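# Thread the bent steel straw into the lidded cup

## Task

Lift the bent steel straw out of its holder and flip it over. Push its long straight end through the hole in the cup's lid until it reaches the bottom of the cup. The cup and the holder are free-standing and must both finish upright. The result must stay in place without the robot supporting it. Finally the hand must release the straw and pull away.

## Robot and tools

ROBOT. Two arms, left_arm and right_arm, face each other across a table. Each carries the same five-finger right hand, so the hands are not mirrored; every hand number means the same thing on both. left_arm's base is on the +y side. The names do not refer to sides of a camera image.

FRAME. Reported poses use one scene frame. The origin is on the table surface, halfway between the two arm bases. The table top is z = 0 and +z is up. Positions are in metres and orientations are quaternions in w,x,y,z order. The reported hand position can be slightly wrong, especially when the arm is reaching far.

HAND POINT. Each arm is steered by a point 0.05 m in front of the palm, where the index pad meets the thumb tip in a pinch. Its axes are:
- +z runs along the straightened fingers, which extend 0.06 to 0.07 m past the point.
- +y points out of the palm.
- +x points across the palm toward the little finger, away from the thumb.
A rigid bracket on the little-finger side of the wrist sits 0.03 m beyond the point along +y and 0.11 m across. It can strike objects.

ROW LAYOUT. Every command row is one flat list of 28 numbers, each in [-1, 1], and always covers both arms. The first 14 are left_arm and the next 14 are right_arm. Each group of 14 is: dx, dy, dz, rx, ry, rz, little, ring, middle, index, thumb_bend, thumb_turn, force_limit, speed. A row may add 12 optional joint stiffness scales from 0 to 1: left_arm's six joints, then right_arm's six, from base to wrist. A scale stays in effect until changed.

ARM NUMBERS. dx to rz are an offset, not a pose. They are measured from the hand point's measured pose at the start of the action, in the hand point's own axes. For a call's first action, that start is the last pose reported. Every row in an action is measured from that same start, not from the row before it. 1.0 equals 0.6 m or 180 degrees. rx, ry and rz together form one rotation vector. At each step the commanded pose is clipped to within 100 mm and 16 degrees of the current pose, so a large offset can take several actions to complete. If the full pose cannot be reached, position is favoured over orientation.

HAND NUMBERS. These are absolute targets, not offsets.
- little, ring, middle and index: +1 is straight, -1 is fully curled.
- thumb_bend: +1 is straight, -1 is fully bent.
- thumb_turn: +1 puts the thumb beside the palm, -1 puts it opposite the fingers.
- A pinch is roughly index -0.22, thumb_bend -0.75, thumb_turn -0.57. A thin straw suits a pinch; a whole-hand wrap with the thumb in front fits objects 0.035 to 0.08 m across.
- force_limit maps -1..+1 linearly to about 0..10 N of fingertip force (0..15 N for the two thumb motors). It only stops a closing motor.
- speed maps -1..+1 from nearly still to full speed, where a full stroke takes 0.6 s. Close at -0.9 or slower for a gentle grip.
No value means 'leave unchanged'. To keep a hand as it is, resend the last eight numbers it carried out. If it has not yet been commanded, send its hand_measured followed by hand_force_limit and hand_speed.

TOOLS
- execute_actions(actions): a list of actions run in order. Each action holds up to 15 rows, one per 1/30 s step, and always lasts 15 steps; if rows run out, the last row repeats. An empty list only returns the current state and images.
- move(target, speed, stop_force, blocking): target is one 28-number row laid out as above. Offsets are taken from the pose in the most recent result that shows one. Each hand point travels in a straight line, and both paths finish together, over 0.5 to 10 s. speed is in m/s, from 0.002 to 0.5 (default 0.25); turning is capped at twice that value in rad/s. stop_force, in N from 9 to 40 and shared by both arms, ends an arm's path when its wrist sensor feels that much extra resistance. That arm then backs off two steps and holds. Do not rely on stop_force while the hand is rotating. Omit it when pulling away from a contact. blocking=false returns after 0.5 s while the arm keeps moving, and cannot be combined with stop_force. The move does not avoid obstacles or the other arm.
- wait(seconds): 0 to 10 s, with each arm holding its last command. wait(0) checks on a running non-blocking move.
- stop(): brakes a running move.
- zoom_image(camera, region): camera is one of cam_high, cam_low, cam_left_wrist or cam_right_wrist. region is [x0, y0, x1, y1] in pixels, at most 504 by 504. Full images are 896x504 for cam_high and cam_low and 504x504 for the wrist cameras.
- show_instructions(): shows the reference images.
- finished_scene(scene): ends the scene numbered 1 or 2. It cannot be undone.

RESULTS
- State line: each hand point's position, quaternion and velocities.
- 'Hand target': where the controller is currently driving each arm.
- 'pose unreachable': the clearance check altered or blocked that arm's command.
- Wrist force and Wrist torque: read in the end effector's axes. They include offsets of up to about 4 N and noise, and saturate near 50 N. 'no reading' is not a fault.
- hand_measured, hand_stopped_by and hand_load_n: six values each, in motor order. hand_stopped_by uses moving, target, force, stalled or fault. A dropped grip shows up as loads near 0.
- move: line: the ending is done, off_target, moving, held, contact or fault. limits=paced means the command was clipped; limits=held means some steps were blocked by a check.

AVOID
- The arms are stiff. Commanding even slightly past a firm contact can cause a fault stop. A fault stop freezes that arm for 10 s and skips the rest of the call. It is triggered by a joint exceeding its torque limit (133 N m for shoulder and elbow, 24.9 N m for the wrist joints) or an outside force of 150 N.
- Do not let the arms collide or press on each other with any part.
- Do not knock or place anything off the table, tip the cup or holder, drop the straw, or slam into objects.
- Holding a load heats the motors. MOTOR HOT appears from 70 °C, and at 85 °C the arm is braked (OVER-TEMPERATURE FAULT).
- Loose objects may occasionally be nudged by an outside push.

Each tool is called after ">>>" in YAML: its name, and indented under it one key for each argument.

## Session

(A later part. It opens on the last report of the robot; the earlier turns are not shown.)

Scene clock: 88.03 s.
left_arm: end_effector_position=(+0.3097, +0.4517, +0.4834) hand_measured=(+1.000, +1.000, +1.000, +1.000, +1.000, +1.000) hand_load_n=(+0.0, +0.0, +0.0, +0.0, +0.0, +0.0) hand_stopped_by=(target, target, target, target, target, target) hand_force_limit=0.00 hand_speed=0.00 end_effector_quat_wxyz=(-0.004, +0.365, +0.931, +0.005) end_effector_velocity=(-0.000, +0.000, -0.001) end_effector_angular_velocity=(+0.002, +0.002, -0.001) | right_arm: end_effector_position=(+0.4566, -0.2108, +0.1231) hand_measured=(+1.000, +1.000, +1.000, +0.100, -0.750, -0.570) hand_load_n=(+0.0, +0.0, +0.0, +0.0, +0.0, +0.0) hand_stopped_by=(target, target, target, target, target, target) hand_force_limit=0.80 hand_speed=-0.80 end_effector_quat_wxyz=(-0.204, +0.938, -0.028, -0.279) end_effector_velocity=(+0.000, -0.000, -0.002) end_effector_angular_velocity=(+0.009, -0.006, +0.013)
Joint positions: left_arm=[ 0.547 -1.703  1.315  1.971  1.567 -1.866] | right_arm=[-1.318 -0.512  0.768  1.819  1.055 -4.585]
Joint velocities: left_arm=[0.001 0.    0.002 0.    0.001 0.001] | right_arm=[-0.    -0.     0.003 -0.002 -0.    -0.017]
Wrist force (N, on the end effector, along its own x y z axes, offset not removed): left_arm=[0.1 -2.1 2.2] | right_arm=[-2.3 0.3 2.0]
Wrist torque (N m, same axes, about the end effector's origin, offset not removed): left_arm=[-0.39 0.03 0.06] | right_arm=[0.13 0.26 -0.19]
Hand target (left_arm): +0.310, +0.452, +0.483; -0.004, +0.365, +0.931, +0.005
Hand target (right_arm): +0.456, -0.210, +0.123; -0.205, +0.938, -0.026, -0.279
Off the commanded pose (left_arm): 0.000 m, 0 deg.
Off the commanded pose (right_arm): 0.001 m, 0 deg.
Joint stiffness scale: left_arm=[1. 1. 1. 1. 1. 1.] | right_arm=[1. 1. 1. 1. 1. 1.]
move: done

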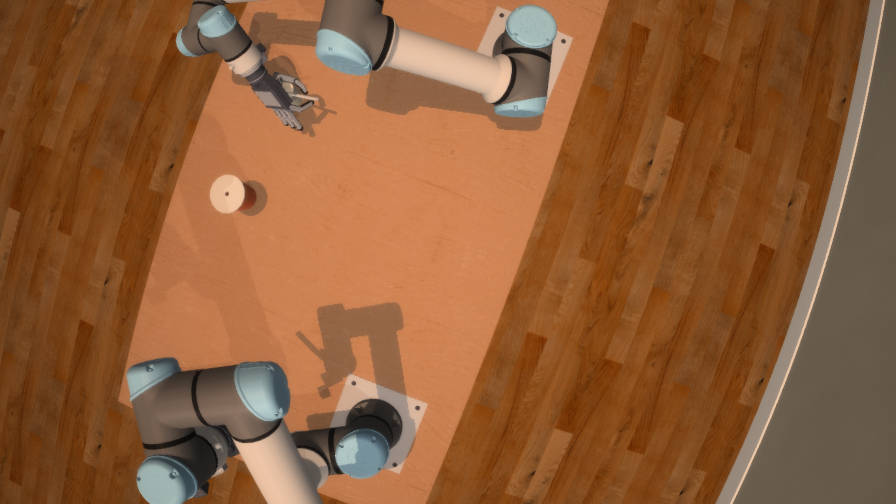

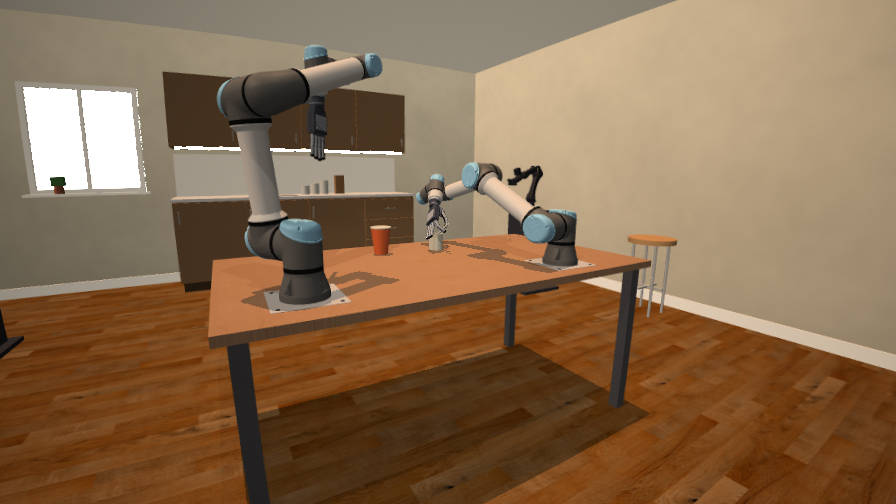

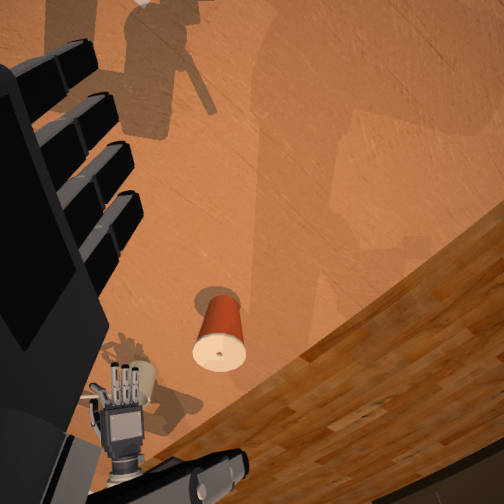

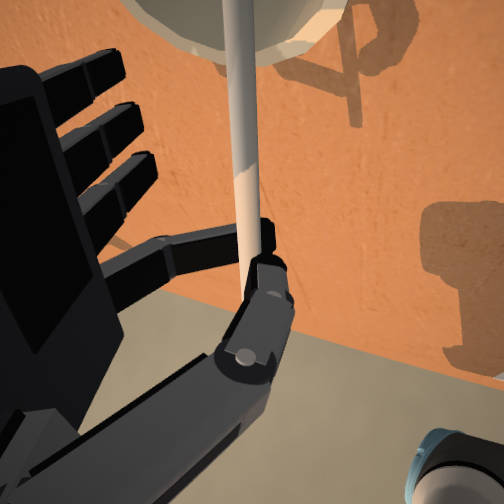

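>>> move:
  target: [0,0,0,0,0,0,1,1,1,1,1,1,0,0,0,-0.009,0,0,0,0,1,1,1,0.1,-0.75,-0.57,0.8,-0.8]
  speed: 0.02

>>> move:
  target: [0,0,0,0,0,0,1,1,1,1,1,1,0,0,0,0,0,0,0,0,1,1,1,-0.4,-0.75,-0.57,0.8,-0.8]

Scene clock: 93.00 s.
left_arm: end_effector_position=(+0.3097, +0.4517, +0.4834) hand_measured=(+1.000, +1.000, +1.000, +1.000, +1.000, +1.000) hand_load_n=(+0.0, +0.0, +0.0, +0.0, +0.0, +0.0) hand_stopped_by=(target, target, target, target, target, target) hand_force_limit=0.00 hand_speed=0.00 end_effector_quat_wxyz=(-0.004, +0.365, +0.931, +0.005) end_effector_velocity=(+0.000, +0.000, +0.001) end_effector_angular_velocity=(-0.001, -0.001, +0.001) | right_arm: end_effector_position=(+0.4575, -0.2074, +0.1250) hand_measured=(+1.000, +1.000, +1.000, +0.100, -0.750, -0.570) hand_load_n=(+0.0, +0.0, +0.0, +0.0, +0.0, +0.0) hand_stopped_by=(target, target, target, target, target, target) hand_force_limit=0.80 hand_speed=-0.80 end_effector_quat_wxyz=(-0.204, +0.938, -0.028, -0.278) end_effector_velocity=(-0.000, +0.003, +0.002) end_effector_angular_velocity=(-0.001, +0.004, -0.001)
Joint positions: left_arm=[ 0.547 -1.703  1.315  1.971  1.567 -1.866] | right_arm=[-1.313 -0.506  0.751  1.826  1.053 -4.58 ]
Joint velocities: left_arm=[ 0.001 -0.    -0.002  0.001 -0.001  0.   ] | right_arm=[ 0.005  0.005 -0.014  0.009 -0.002  0.006]
Wrist force (N, on the end effector, along its own x y z axes, offset not removed): left_arm=[1.7 -1.4 1.3] | right_arm=[3.8 -0.4 3.3]
Wrist torque (N m, same axes, about the end effector's origin, offset not removed): left_arm=[-0.29 -0.36 0.13] | right_arm=[-0.15 -0.67 0.36]
Hand target (left_arm): +0.310, +0.452, +0.483; -0.004, +0.365, +0.931, +0.005
Hand target (right_arm): +0.457, -0.206, +0.125; -0.204, +0.938, -0.028, -0.279
Off the commanded pose (left_arm): 0.000 m, 0 deg.
Off the commanded pose (right_arm): 0.002 m, 0 deg.
Joint stiffness scale: left_arm=[1. 1. 1. 1. 1. 1.] | right_arm=[1. 1. 1. 1. 1. 1.]
move: done

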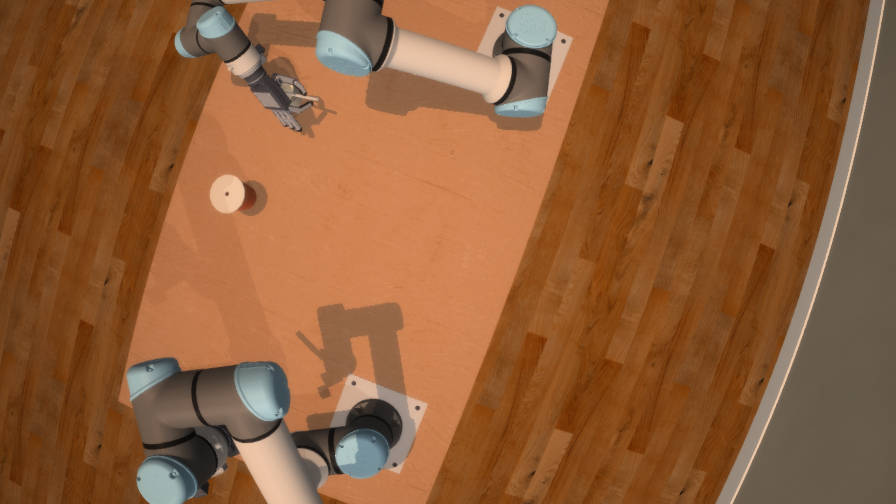

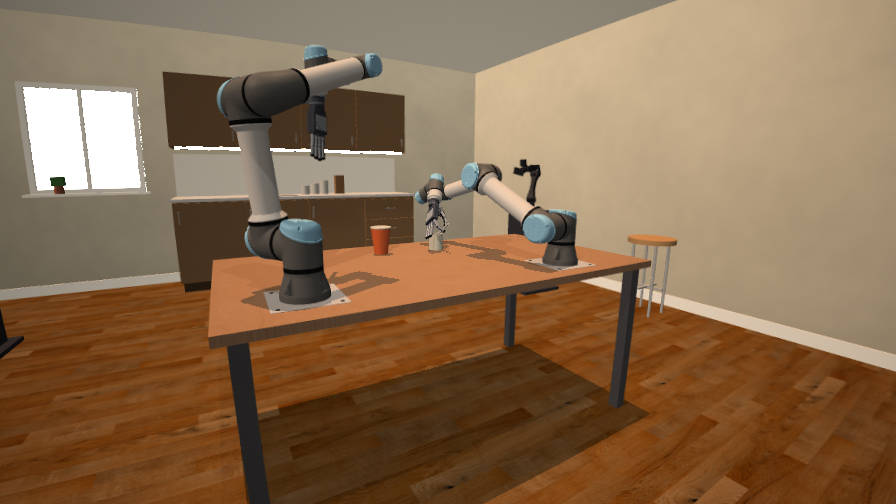

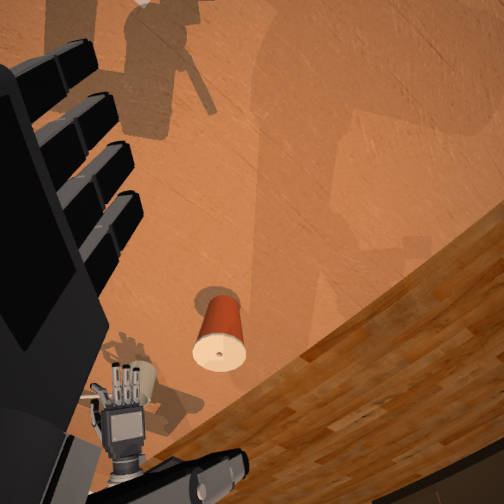

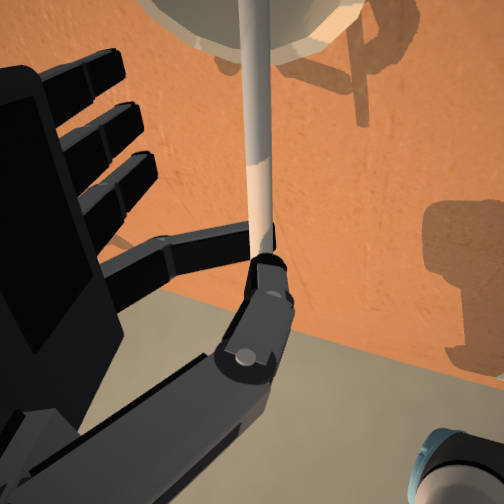

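Scene clock: 93.93 s.
left_arm: end_effector_position=(+0.3097, +0.4517, +0.4834) hand_measured=(+1.000, +1.000, +1.000, +1.000, +1.000, +1.000) hand_load_n=(+0.0, +0.0, +0.0, +0.0, +0.0, +0.0) hand_stopped_by=(target, target, target, target, target, target) hand_force_limit=0.00 hand_speed=0.00 end_effector_quat_wxyz=(-0.004, +0.365, +0.931, +0.005) end_effector_velocity=(-0.000, +0.001, -0.000) end_effector_angular_velocity=(+0.001, +0.000, +0.003) | right_arm: end_effector_position=(+0.4575, -0.2072, +0.1250) hand_measured=(+1.000, +1.000, +1.000, -0.118, -0.750, -0.570) hand_load_n=(+0.0, +0.0, +0.0, +10.5, +1.5, -1.0) hand_stopped_by=(target, target, target, force, target, target) hand_force_limit=0.80 hand_speed=-0.80 end_effector_quat_wxyz=(-0.204, +0.938, -0.028, -0.278) end_effector_velocity=(+0.000, -0.000, +0.000) end_effector_angular_velocity=(+0.000, -0.002, +0.000)
Joint positions: left_arm=[ 0.547 -1.703  1.315  1.971  1.567 -1.866] | right_arm=[-1.313 -0.506  0.751  1.827  1.053 -4.58 ]
Joint velocities: left_arm=[ 0.    -0.     0.002 -0.    -0.001 -0.003] | right_arm=[-0.    -0.    -0.001 -0.001  0.    -0.   ]
Wrist force (N, on the end effector, along its own x y z axes, offset not removed): left_arm=[1.5 -1.4 -0.9] | right_arm=[2.9 3.6 -0.9]
Wrist torque (N m, same axes, about the end effector's origin, offset not removed): left_arm=[-0.12 -0.22 0.00] | right_arm=[0.75 -0.23 0.24]
Hand target (left_arm): +0.310, +0.452, +0.483; -0.004, +0.365, +0.931, +0.005
Hand target (right_arm): +0.457, -0.207, +0.125; -0.204, +0.938, -0.028, -0.278
Off the commanded pose (left_arm): 0.000 m, 0 deg.
Off the commanded pose (right_arm): 0.000 m, 0 deg.
Joint stiffness scale: left_arm=[1. 1. 1. 1. 1. 1.] | right_arm=[1. 1. 1. 1. 1. 1.]
move: done

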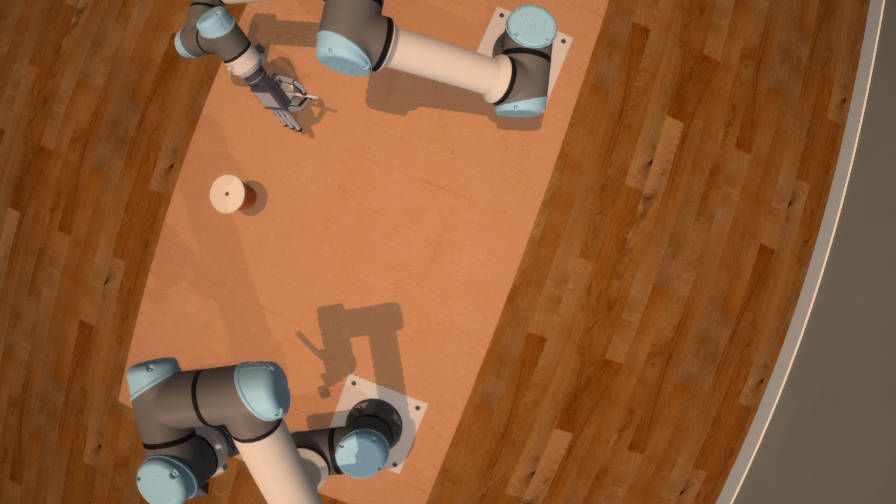

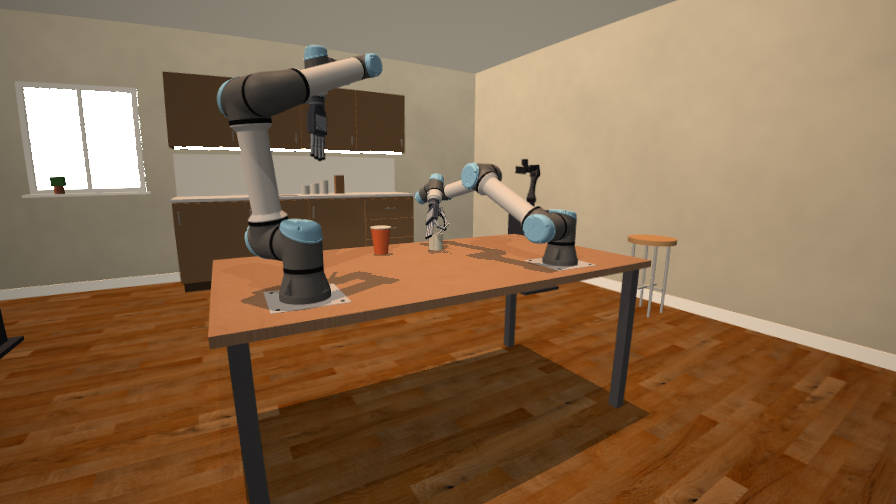

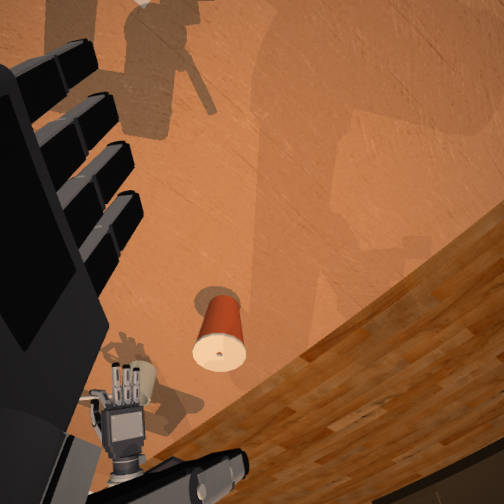

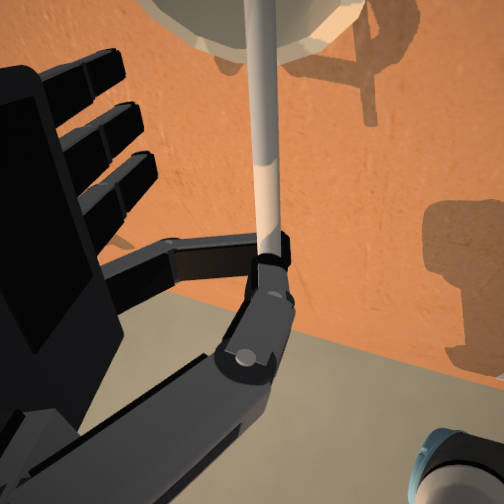

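>>> move:
  target: [0,0,0,0,0,0,1,1,1,1,1,1,0,0,-0.19,-0.09,-0.19,0,0,0,1,1,1,-0.4,-0.75,-0.57,0.8,-0.8]
  speed: 0.06

Scene clock: 102.10 s.
left_arm: end_effector_position=(+0.3097, +0.4517, +0.4834) hand_measured=(+1.000, +1.000, +1.000, +1.000, +1.000, +1.000) hand_load_n=(+0.0, +0.0, +0.0, +0.0, +0.0, +0.0) hand_stopped_by=(target, target, target, target, target, target) hand_force_limit=0.00 hand_speed=0.00 end_effector_quat_wxyz=(-0.004, +0.365, +0.931, +0.005) end_effector_velocity=(+0.000, -0.000, +0.000) end_effector_angular_velocity=(-0.001, -0.001, +0.000) | right_arm: end_effector_position=(+0.4289, -0.2112, +0.2908) hand_measured=(+1.000, +1.000, +1.000, -0.118, -0.750, -0.570) hand_load_n=(+0.0, +0.0, +0.0, +9.0, +1.0, -3.0) hand_stopped_by=(target, target, target, force, target, target) hand_force_limit=0.80 hand_speed=-0.80 end_effector_quat_wxyz=(-0.204, +0.938, -0.029, -0.279) end_effector_velocity=(-0.000, -0.001, +0.003) end_effector_angular_velocity=(-0.001, +0.004, -0.002)
Joint positions: left_arm=[ 0.547 -1.703  1.315  1.971  1.567 -1.866] | right_arm=[-1.31  -0.674  0.644  2.1    1.051 -4.575]
Joint velocities: left_arm=[ 0.    -0.    -0.    -0.001 -0.     0.   ] | right_arm=[-0.001  0.    -0.006  0.009  0.     0.001]
Wrist force (N, on the end effector, along its own x y z axes, offset not removed): left_arm=[1.4 -1.2 -0.1] | right_arm=[-0.2 -5.7 1.6]
Wrist torque (N m, same axes, about the end effector's origin, offset not removed): left_arm=[-0.05 -0.21 0.07] | right_arm=[-1.00 -0.12 -0.24]
Hand target (left_arm): +0.310, +0.452, +0.483; -0.004, +0.365, +0.931, +0.005
Hand target (right_arm): +0.428, -0.210, +0.293; -0.204, +0.938, -0.028, -0.278
Off the commanded pose (left_arm): 0.000 m, 0 deg.
Off the commanded pose (right_arm): 0.002 m, 0 deg.
Joint stiffness scale: left_arm=[1. 1. 1. 1. 1. 1.] | right_arm=[1. 1. 1. 1. 1. 1.]
move: done

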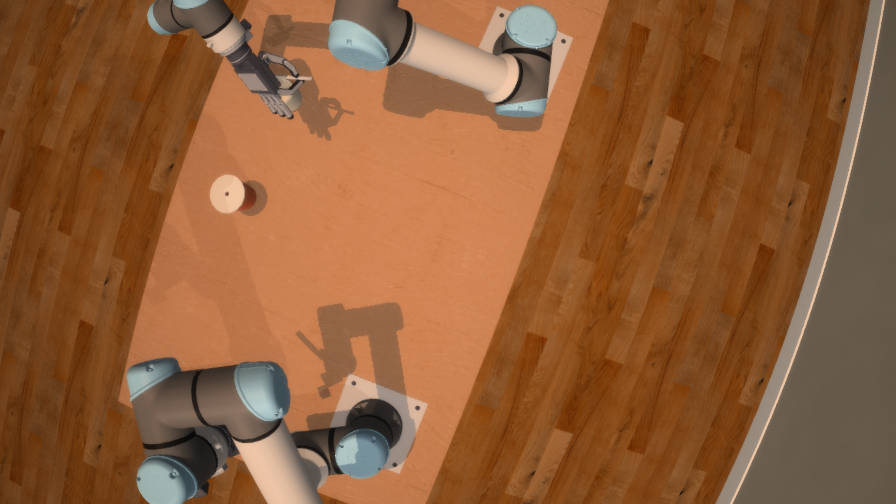

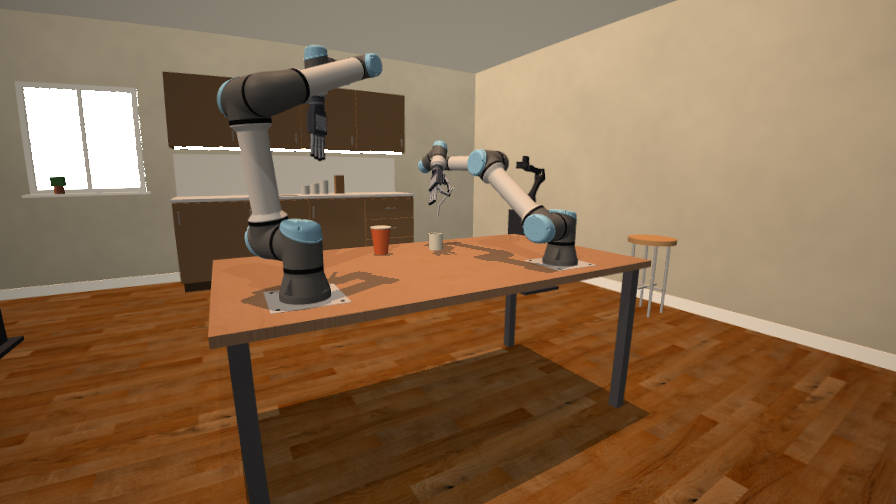

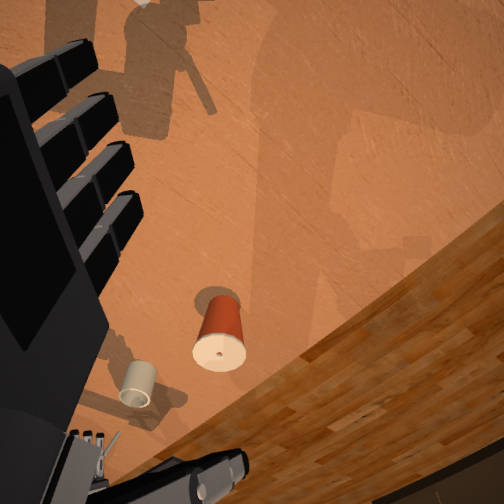

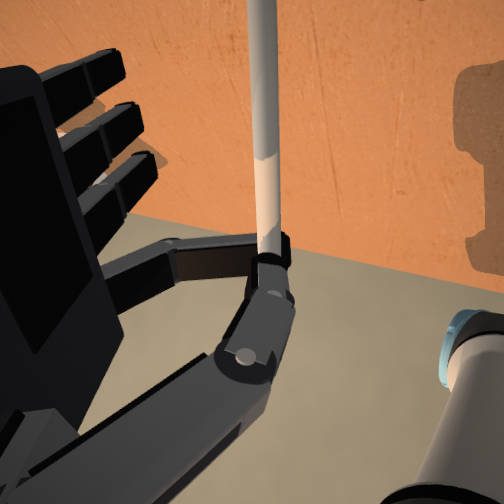

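>>> move:
  target: [0,0,0,0,0,0,1,1,1,1,1,1,0,0,0.175,-0.463,0.08,0.056,0.561,-0.383,1,1,1,-0.45,-0.75,-0.57,1,-0.8]
  speed: 0.2

>>> zoom_image:
  camera: "cam_low"
  region: [340,140,480,260]

Scene clock: 111.87 s.
left_arm: end_effector_position=(+0.3097, +0.4517, +0.4834) hand_measured=(+1.000, +1.000, +1.000, +1.000, +1.000, +1.000) hand_load_n=(+0.0, +0.0, +0.0, +0.0, +0.0, +0.0) hand_stopped_by=(target, target, target, target, target, target) hand_force_limit=0.00 hand_speed=0.00 end_effector_quat_wxyz=(-0.004, +0.365, +0.931, +0.005) end_effector_velocity=(-0.000, -0.001, -0.000) end_effector_angular_velocity=(+0.001, +0.001, -0.000) | right_arm: end_effector_position=(+0.5404, +0.0677, +0.3029) hand_measured=(+1.000, +1.000, +1.000, -0.122, -0.750, -0.570) hand_load_n=(+0.0, +0.0, +0.0, +11.0, +1.5, -3.0) hand_stopped_by=(target, target, target, force, target, target) hand_force_limit=1.00 hand_speed=-0.80 end_effector_quat_wxyz=(-0.283, +0.650, +0.280, +0.647) end_effector_velocity=(+0.001, +0.002, +0.002) end_effector_angular_velocity=(+0.007, -0.016, +0.001)
Joint positions: left_arm=[ 0.547 -1.703  1.315  1.971  1.567 -1.866] | right_arm=[-0.831 -1.179  1.491 -0.309  1.443 -4.708]
Joint velocities: left_arm=[-0.001  0.001  0.     0.     0.001 -0.   ] | right_arm=[ 0.     0.002  0.004 -0.022 -0.    -0.005]
Wrist force (N, on the end effector, along its own x y z axes, offset not removed): left_arm=[2.9 -0.7 -0.6] | right_arm=[1.6 -1.7 0.6]
Wrist torque (N m, same axes, about the end effector's origin, offset not removed): left_arm=[-0.03 -0.58 0.19] | right_arm=[-0.25 -0.42 0.03]
Hand target (left_arm): +0.310, +0.452, +0.483; -0.004, +0.365, +0.931, +0.005
Hand target (right_arm): +0.539, +0.069, +0.300; -0.283, +0.651, +0.282, +0.646
Off the commanded pose (left_arm): 0.000 m, 0 deg.
Off the commanded pose (right_arm): 0.003 m, 0 deg.
Joint stiffness scale: left_arm=[1. 1. 1. 1. 1. 1.] | right_arm=[1. 1. 1. 1. 1. 1.]
move: done

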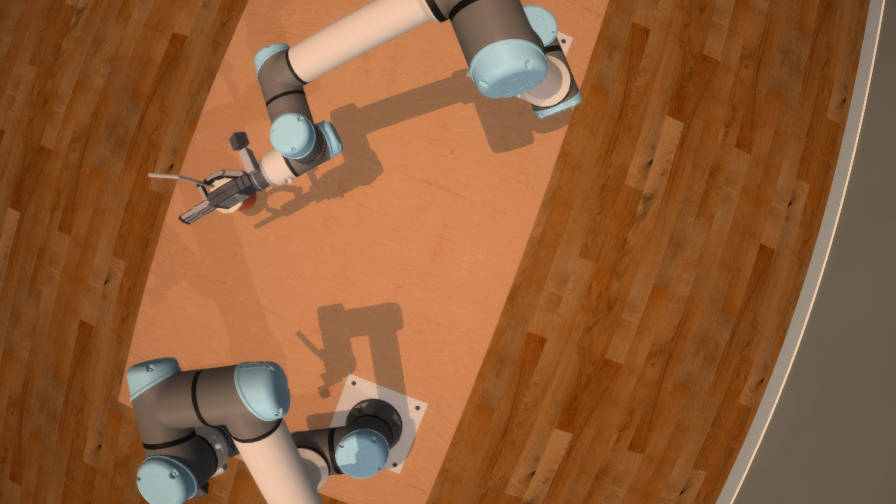

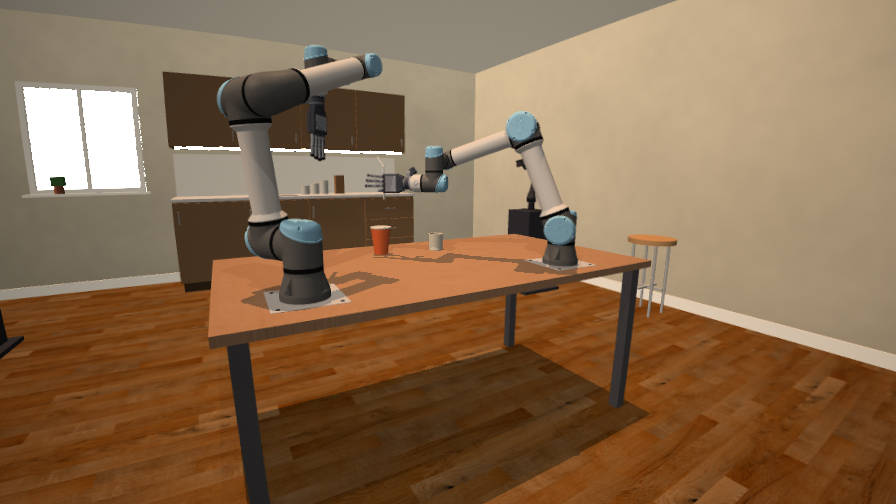

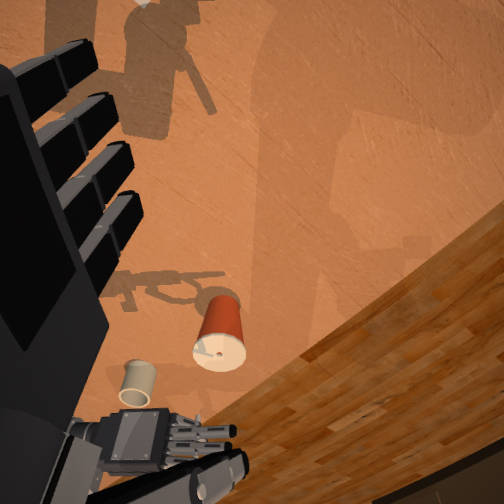

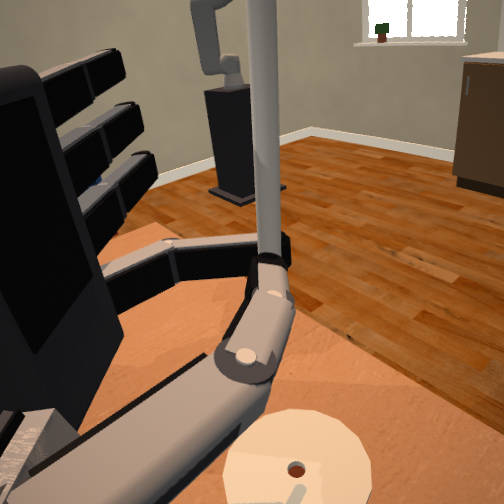

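Region (340, 140, 480, 260) of cam_low's 896x504 image, scaled by 3.600, with more detail than that image has; it fills the top 432 rows of this view, and the rest is white.

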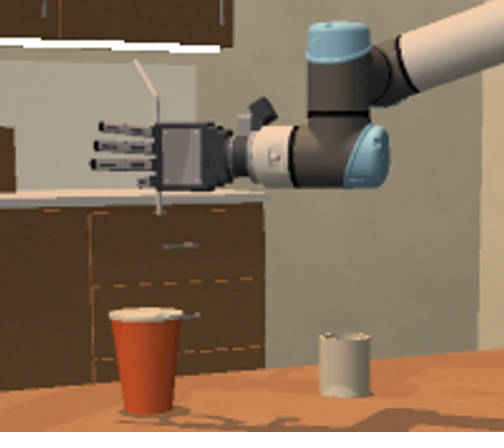

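>>> move:
  target: [0,0,0,0,0,0,1,1,1,1,1,1,0,0,-0.14,0.012,0.03,0,0,0,1,1,1,-0.45,-0.75,-0.57,1,-0.8]
  speed: 0.08

>>> zoom_image:
  camera: "cam_low"
  region: [320,120,500,280]

>>> zoom_image:
  camera: "cam_left_wrist"
  region: [160,280,280,400]

Scene clock: 122.53 s.
left_arm: end_effector_position=(+0.3097, +0.4517, +0.4834) hand_measured=(+1.000, +1.000, +1.000, +1.000, +1.000, +1.000) hand_load_n=(+0.0, +0.0, +0.0, +0.0, +0.0, +0.0) hand_stopped_by=(target, target, target, target, target, target) hand_force_limit=0.00 hand_speed=0.00 end_effector_quat_wxyz=(-0.004, +0.365, +0.931, +0.005) end_effector_velocity=(-0.000, -0.000, -0.000) end_effector_angular_velocity=(+0.000, +0.000, +0.001) | right_arm: end_effector_position=(+0.5568, +0.0770, +0.2218) hand_measured=(+1.000, +1.000, +1.000, -0.122, -0.750, -0.570) hand_load_n=(+0.0, +0.0, +0.0, +11.0, +1.5, -3.0) hand_stopped_by=(target, target, target, force, target, target) hand_force_limit=1.00 hand_speed=-0.80 end_effector_quat_wxyz=(-0.283, +0.649, +0.281, +0.647) end_effector_velocity=(+0.002, +0.001, +0.002) end_effector_angular_velocity=(+0.009, -0.008, +0.000)
Joint positions: left_arm=[ 0.547 -1.703  1.315  1.971  1.567 -1.866] | right_arm=[-0.837 -1.066  1.548 -0.481  1.435 -4.708]
Joint velocities: left_arm=[ 0.     0.     0.001 -0.001  0.    -0.   ] | right_arm=[-0.     0.003 -0.001 -0.015 -0.     0.001]
Wrist force (N, on the end effector, along its own x y z axes, offset not removed): left_arm=[1.0 -2.9 -1.7] | right_arm=[2.4 1.0 2.5]
Wrist torque (N m, same axes, about the end effector's origin, offset not removed): left_arm=[-0.39 -0.22 0.04] | right_arm=[0.04 -0.34 0.10]
Hand target (left_arm): +0.310, +0.452, +0.483; -0.004, +0.365, +0.931, +0.005
Hand target (right_arm): +0.558, +0.076, +0.219; -0.283, +0.650, +0.280, +0.647
Off the commanded pose (left_arm): 0.000 m, 0 deg.
Off the commanded pose (right_arm): 0.003 m, 0 deg.
Joint stiffness scale: left_arm=[1. 1. 1. 1. 1. 1.] | right_arm=[1. 1. 1. 1. 1. 1.]
move: done

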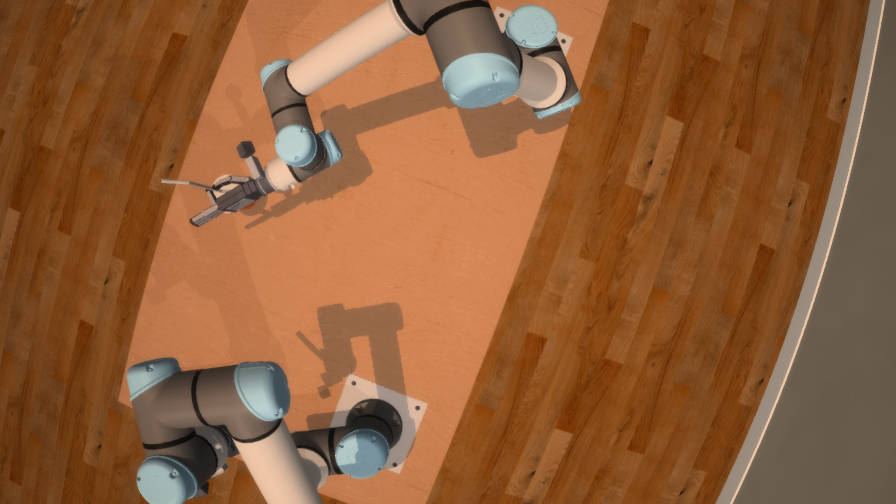

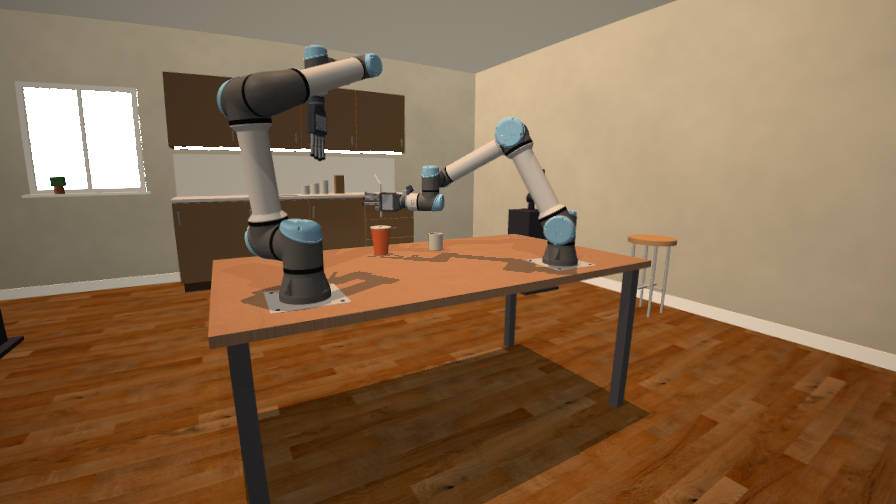

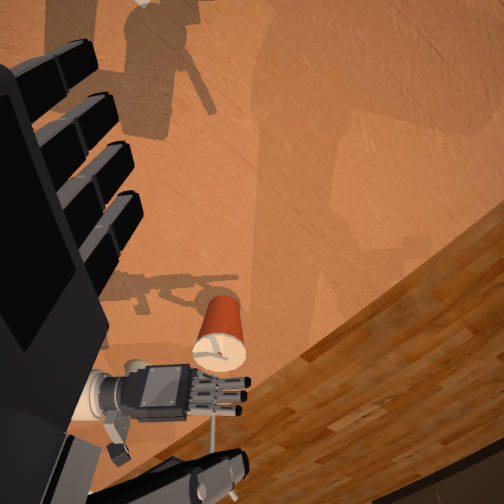

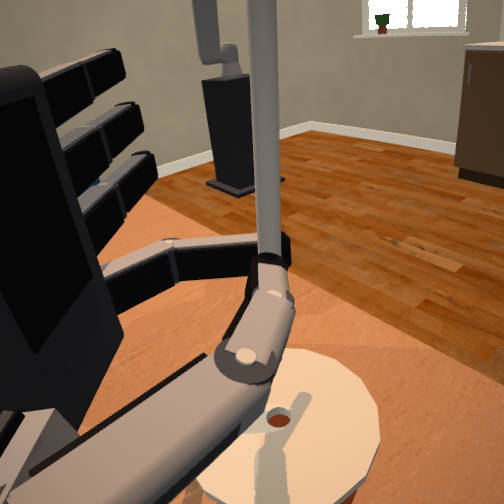

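Region (320, 120, 500, 280) of cam_low's 896x504 image, scaled by 2.800, with more detail than that image has.

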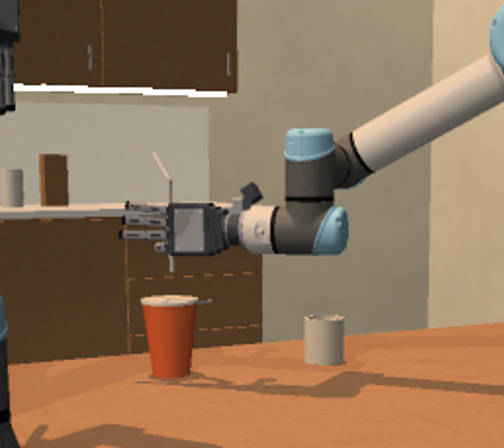

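Region (160, 280, 280, 400) of cam_left_wrist's 504x504 image, scaled by 4.200, with more detail than that image has.

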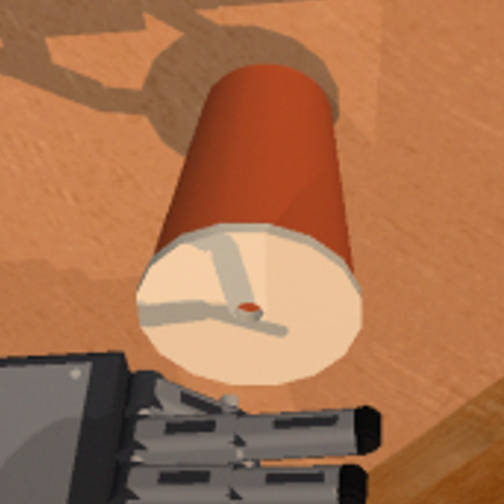

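>>> move:
  target: [0,0,0,0,0,0,1,1,1,1,1,1,0,0,-0.05,0.004,0.003,0,0,0,1,1,1,-0.45,-0.75,-0.57,1,-0.8]
  speed: 0.04

>>> zoom_image:
  camera: "cam_low"
  region: [350,170,420,240]

>>> zoom_image:
  camera: "cam_left_wrist"
  region: [180,320,260,400]

Scene clock: 127.60 s.
left_arm: end_effector_position=(+0.3097, +0.4517, +0.4834) hand_measured=(+1.000, +1.000, +1.000, +1.000, +1.000, +1.000) hand_load_n=(+0.0, +0.0, +0.0, +0.0, +0.0, +0.0) hand_stopped_by=(target, target, target, target, target, target) hand_force_limit=0.00 hand_speed=0.00 end_effector_quat_wxyz=(-0.004, +0.365, +0.931, +0.005) end_effector_velocity=(-0.000, -0.001, -0.000) end_effector_angular_velocity=(-0.001, +0.000, -0.002) | right_arm: end_effector_position=(+0.5592, +0.0780, +0.1948) hand_measured=(+1.000, +1.000, +1.000, -0.122, -0.750, -0.570) hand_load_n=(+0.0, +0.0, +0.0, +11.0, +1.5, -3.0) hand_stopped_by=(target, target, target, force, target, target) hand_force_limit=1.00 hand_speed=-0.80 end_effector_quat_wxyz=(-0.284, +0.648, +0.281, +0.648) end_effector_velocity=(+0.001, +0.000, +0.002) end_effector_angular_velocity=(+0.005, -0.007, -0.001)
Joint positions: left_arm=[ 0.547 -1.703  1.315  1.971  1.567 -1.866] | right_arm=[-0.839 -1.031  1.571 -0.542  1.433 -4.708]
Joint velocities: left_arm=[-0.001  0.    -0.    -0.001  0.001  0.001] | right_arm=[-0.001  0.001  0.001 -0.009  0.001 -0.   ]
Wrist force (N, on the end effector, along its own x y z axes, offset not removed): left_arm=[-0.6 0.4 1.9] | right_arm=[0.4 -0.8 0.8]
Wrist torque (N m, same axes, about the end effector's origin, offset not removed): left_arm=[-0.03 0.07 0.02] | right_arm=[-0.18 -0.14 -0.05]
Hand target (left_arm): +0.310, +0.452, +0.483; -0.004, +0.365, +0.931, +0.005
Hand target (right_arm): +0.560, +0.077, +0.192; -0.283, +0.649, +0.281, +0.647
Off the commanded pose (left_arm): 0.000 m, 0 deg.
Off the commanded pose (right_arm): 0.003 m, 0 deg.
Joint stiffness scale: left_arm=[1. 1. 1. 1. 1. 1.] | right_arm=[1. 1. 1. 1. 1. 1.]
move: done

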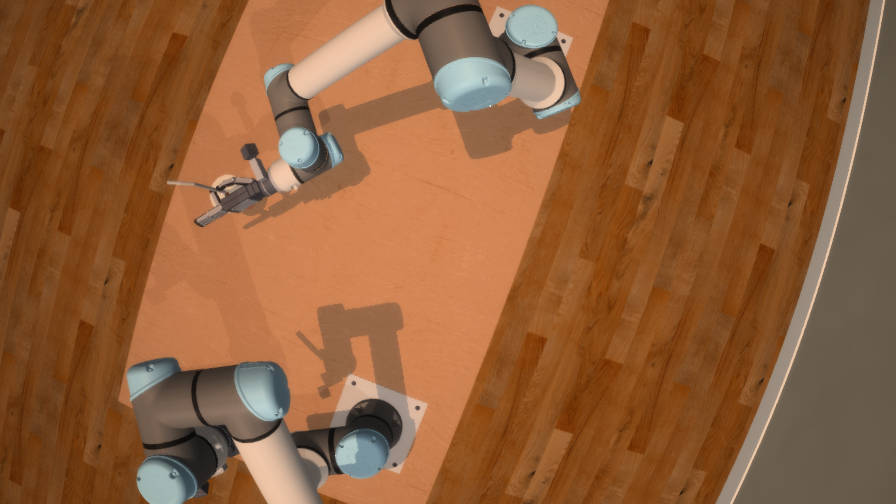

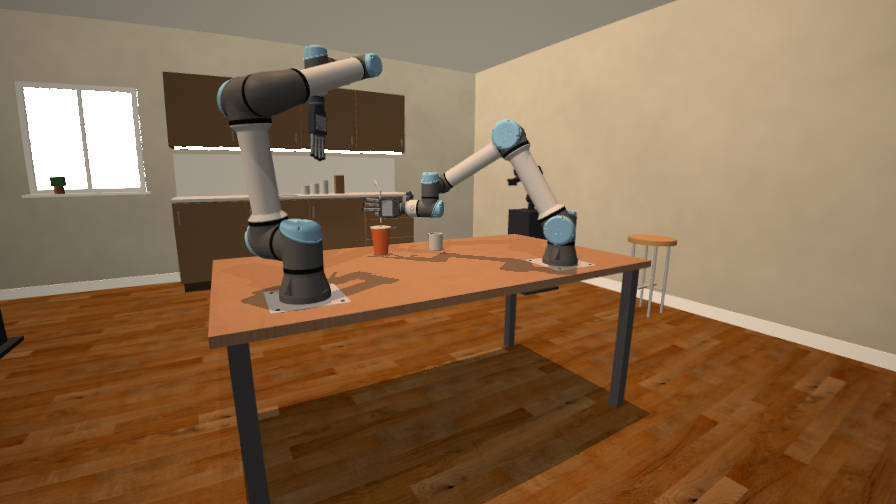

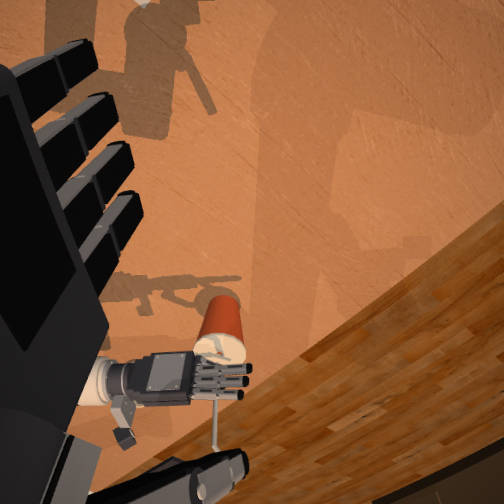

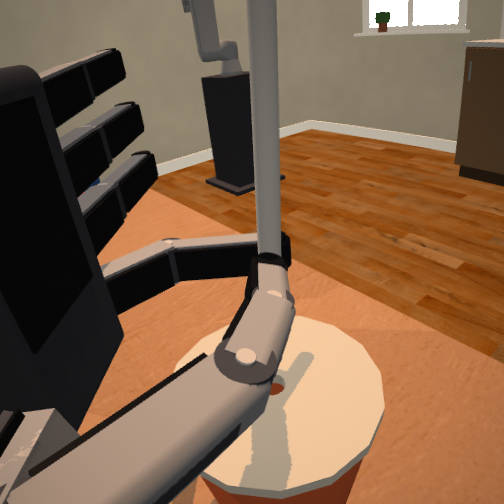

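Region (350, 170, 420, 240) of cam_low's 896x504 image, scaled by 7.200, with more detail than that image has.

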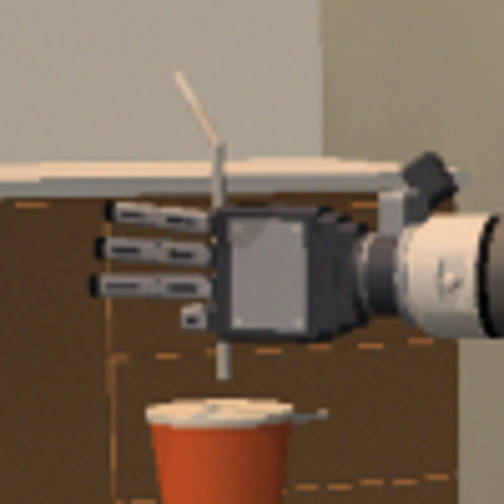

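Region (180, 320, 260, 400) of cam_left_wrist's 504x504 image, scaled by 6.300, with more detail than that image has.

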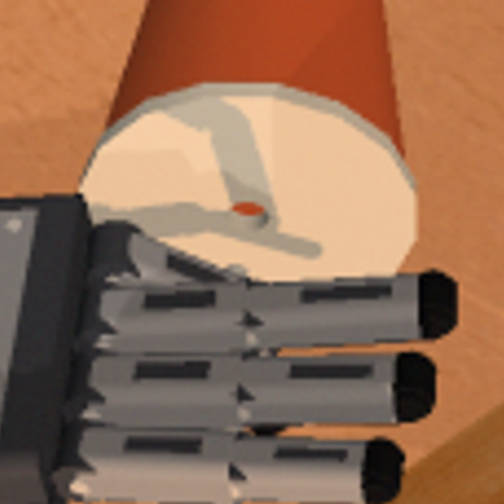

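>>> move:
  target: [0,0,0,0,0,0,1,1,1,1,1,1,0,0,-0.045,0,0.003,0,0,0,1,1,1,-0.45,-0.75,-0.57,1,-0.8]
  speed: 0.015
  stop_force: 9

>>> zoom_image:
  camera: "cam_low"
  region: [350,170,420,240]

Scene clock: 132.27 s.
left_arm: end_effector_position=(+0.3097, +0.4517, +0.4834) hand_measured=(+1.000, +1.000, +1.000, +1.000, +1.000, +1.000) hand_load_n=(+0.0, +0.0, +0.0, +0.0, +0.0, +0.0) hand_stopped_by=(target, target, target, target, target, target) hand_force_limit=0.00 hand_speed=0.00 end_effector_quat_wxyz=(-0.004, +0.365, +0.931, +0.005) end_effector_velocity=(-0.000, -0.000, +0.000) end_effector_angular_velocity=(-0.000, +0.000, +0.000) | right_arm: end_effector_position=(+0.5613, +0.0797, +0.1709) hand_measured=(+1.000, +1.000, +1.000, -0.122, -0.750, -0.570) hand_load_n=(+0.0, +0.0, +0.0, +11.0, +1.5, -3.0) hand_stopped_by=(target, target, target, force, target, target) hand_force_limit=1.00 hand_speed=-0.80 end_effector_quat_wxyz=(-0.284, +0.647, +0.280, +0.649) end_effector_velocity=(+0.001, -0.000, -0.000) end_effector_angular_velocity=(+0.003, -0.002, -0.002)
Joint positions: left_arm=[ 0.547 -1.703  1.315  1.971  1.567 -1.866] | right_arm=[-0.839 -0.995  1.586 -0.596  1.433 -4.708]
Joint velocities: left_arm=[-0.001 -0.    -0.     0.     0.    -0.001] | right_arm=[-0.001  0.002  0.001 -0.007  0.001  0.001]
Wrist force (N, on the end effector, along its own x y z axes, offset not removed): left_arm=[-0.5 -0.8 0.9] | right_arm=[5.3 -1.3 1.0]
Wrist torque (N m, same axes, about the end effector's origin, offset not removed): left_arm=[-0.14 -0.12 0.02] | right_arm=[-0.13 -0.90 0.29]
Hand target (left_arm): +0.310, +0.452, +0.483; -0.004, +0.365, +0.931, +0.005
Hand target (right_arm): +0.560, +0.079, +0.168; -0.284, +0.648, +0.281, +0.648
Off the commanded pose (left_arm): 0.000 m, 0 deg.
Off the commanded pose (right_arm): 0.003 m, 0 deg.
Joint stiffness scale: left_arm=[1. 1. 1. 1. 1. 1.] | right_arm=[1. 1. 1. 1. 1. 1.]
move: done

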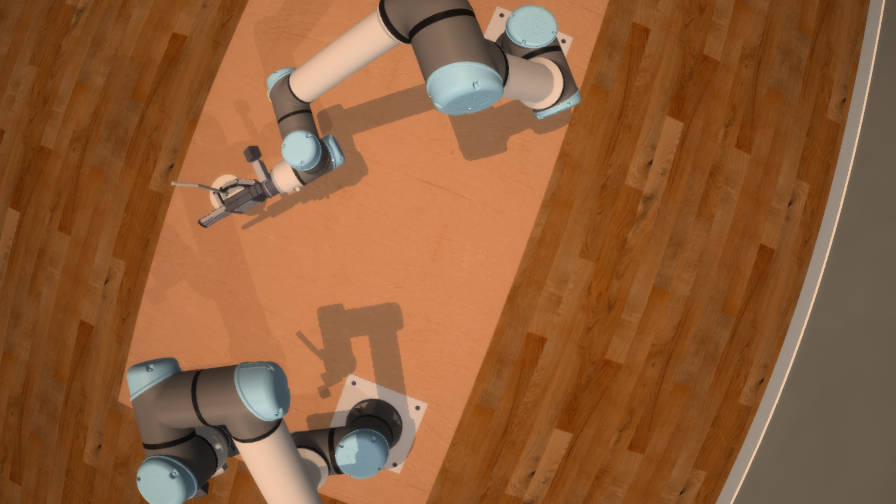

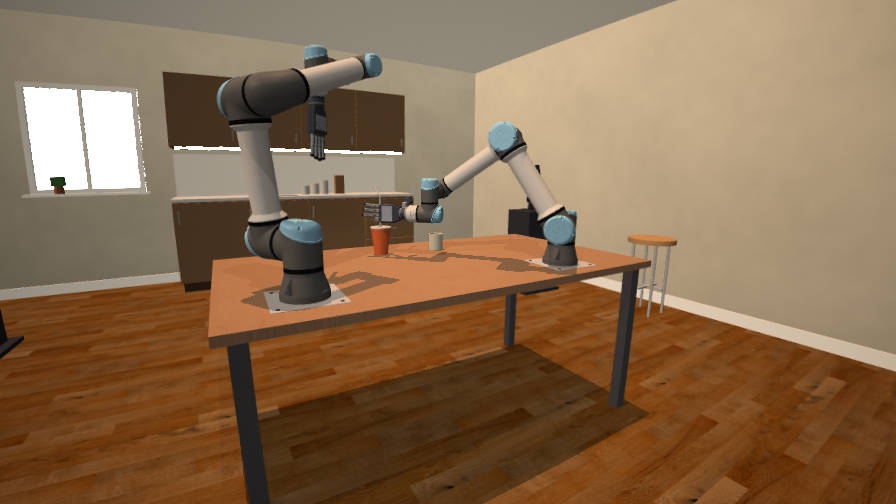

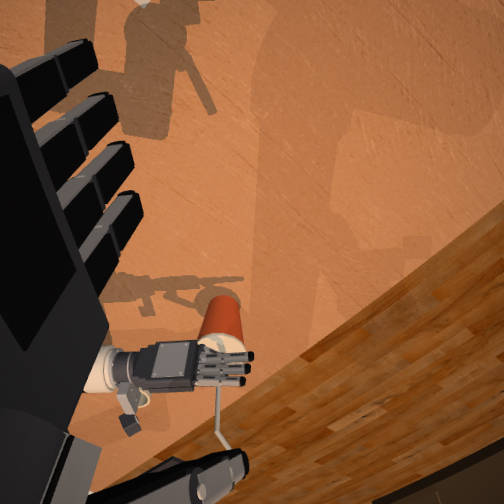

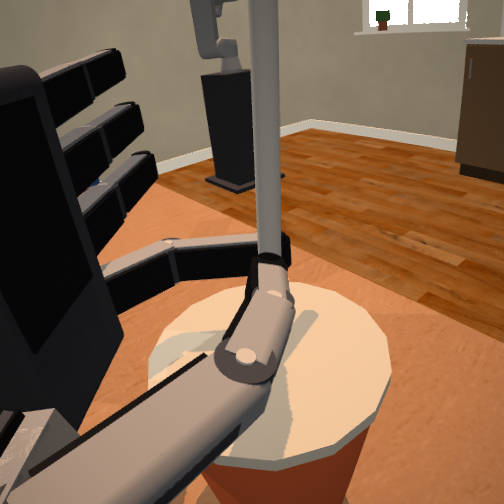

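Region (350, 170, 420, 240) of cam_low's 896x504 image, scaled by 7.200, with more detail than that image has.

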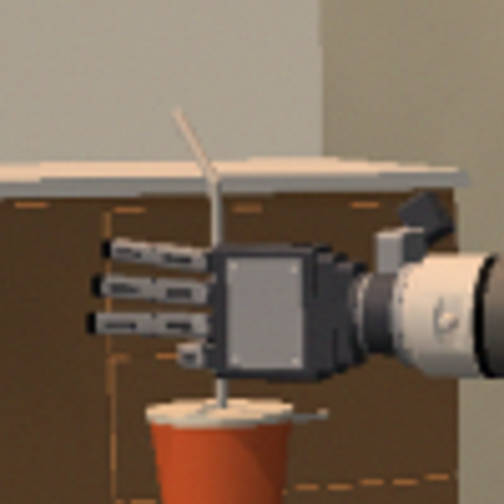

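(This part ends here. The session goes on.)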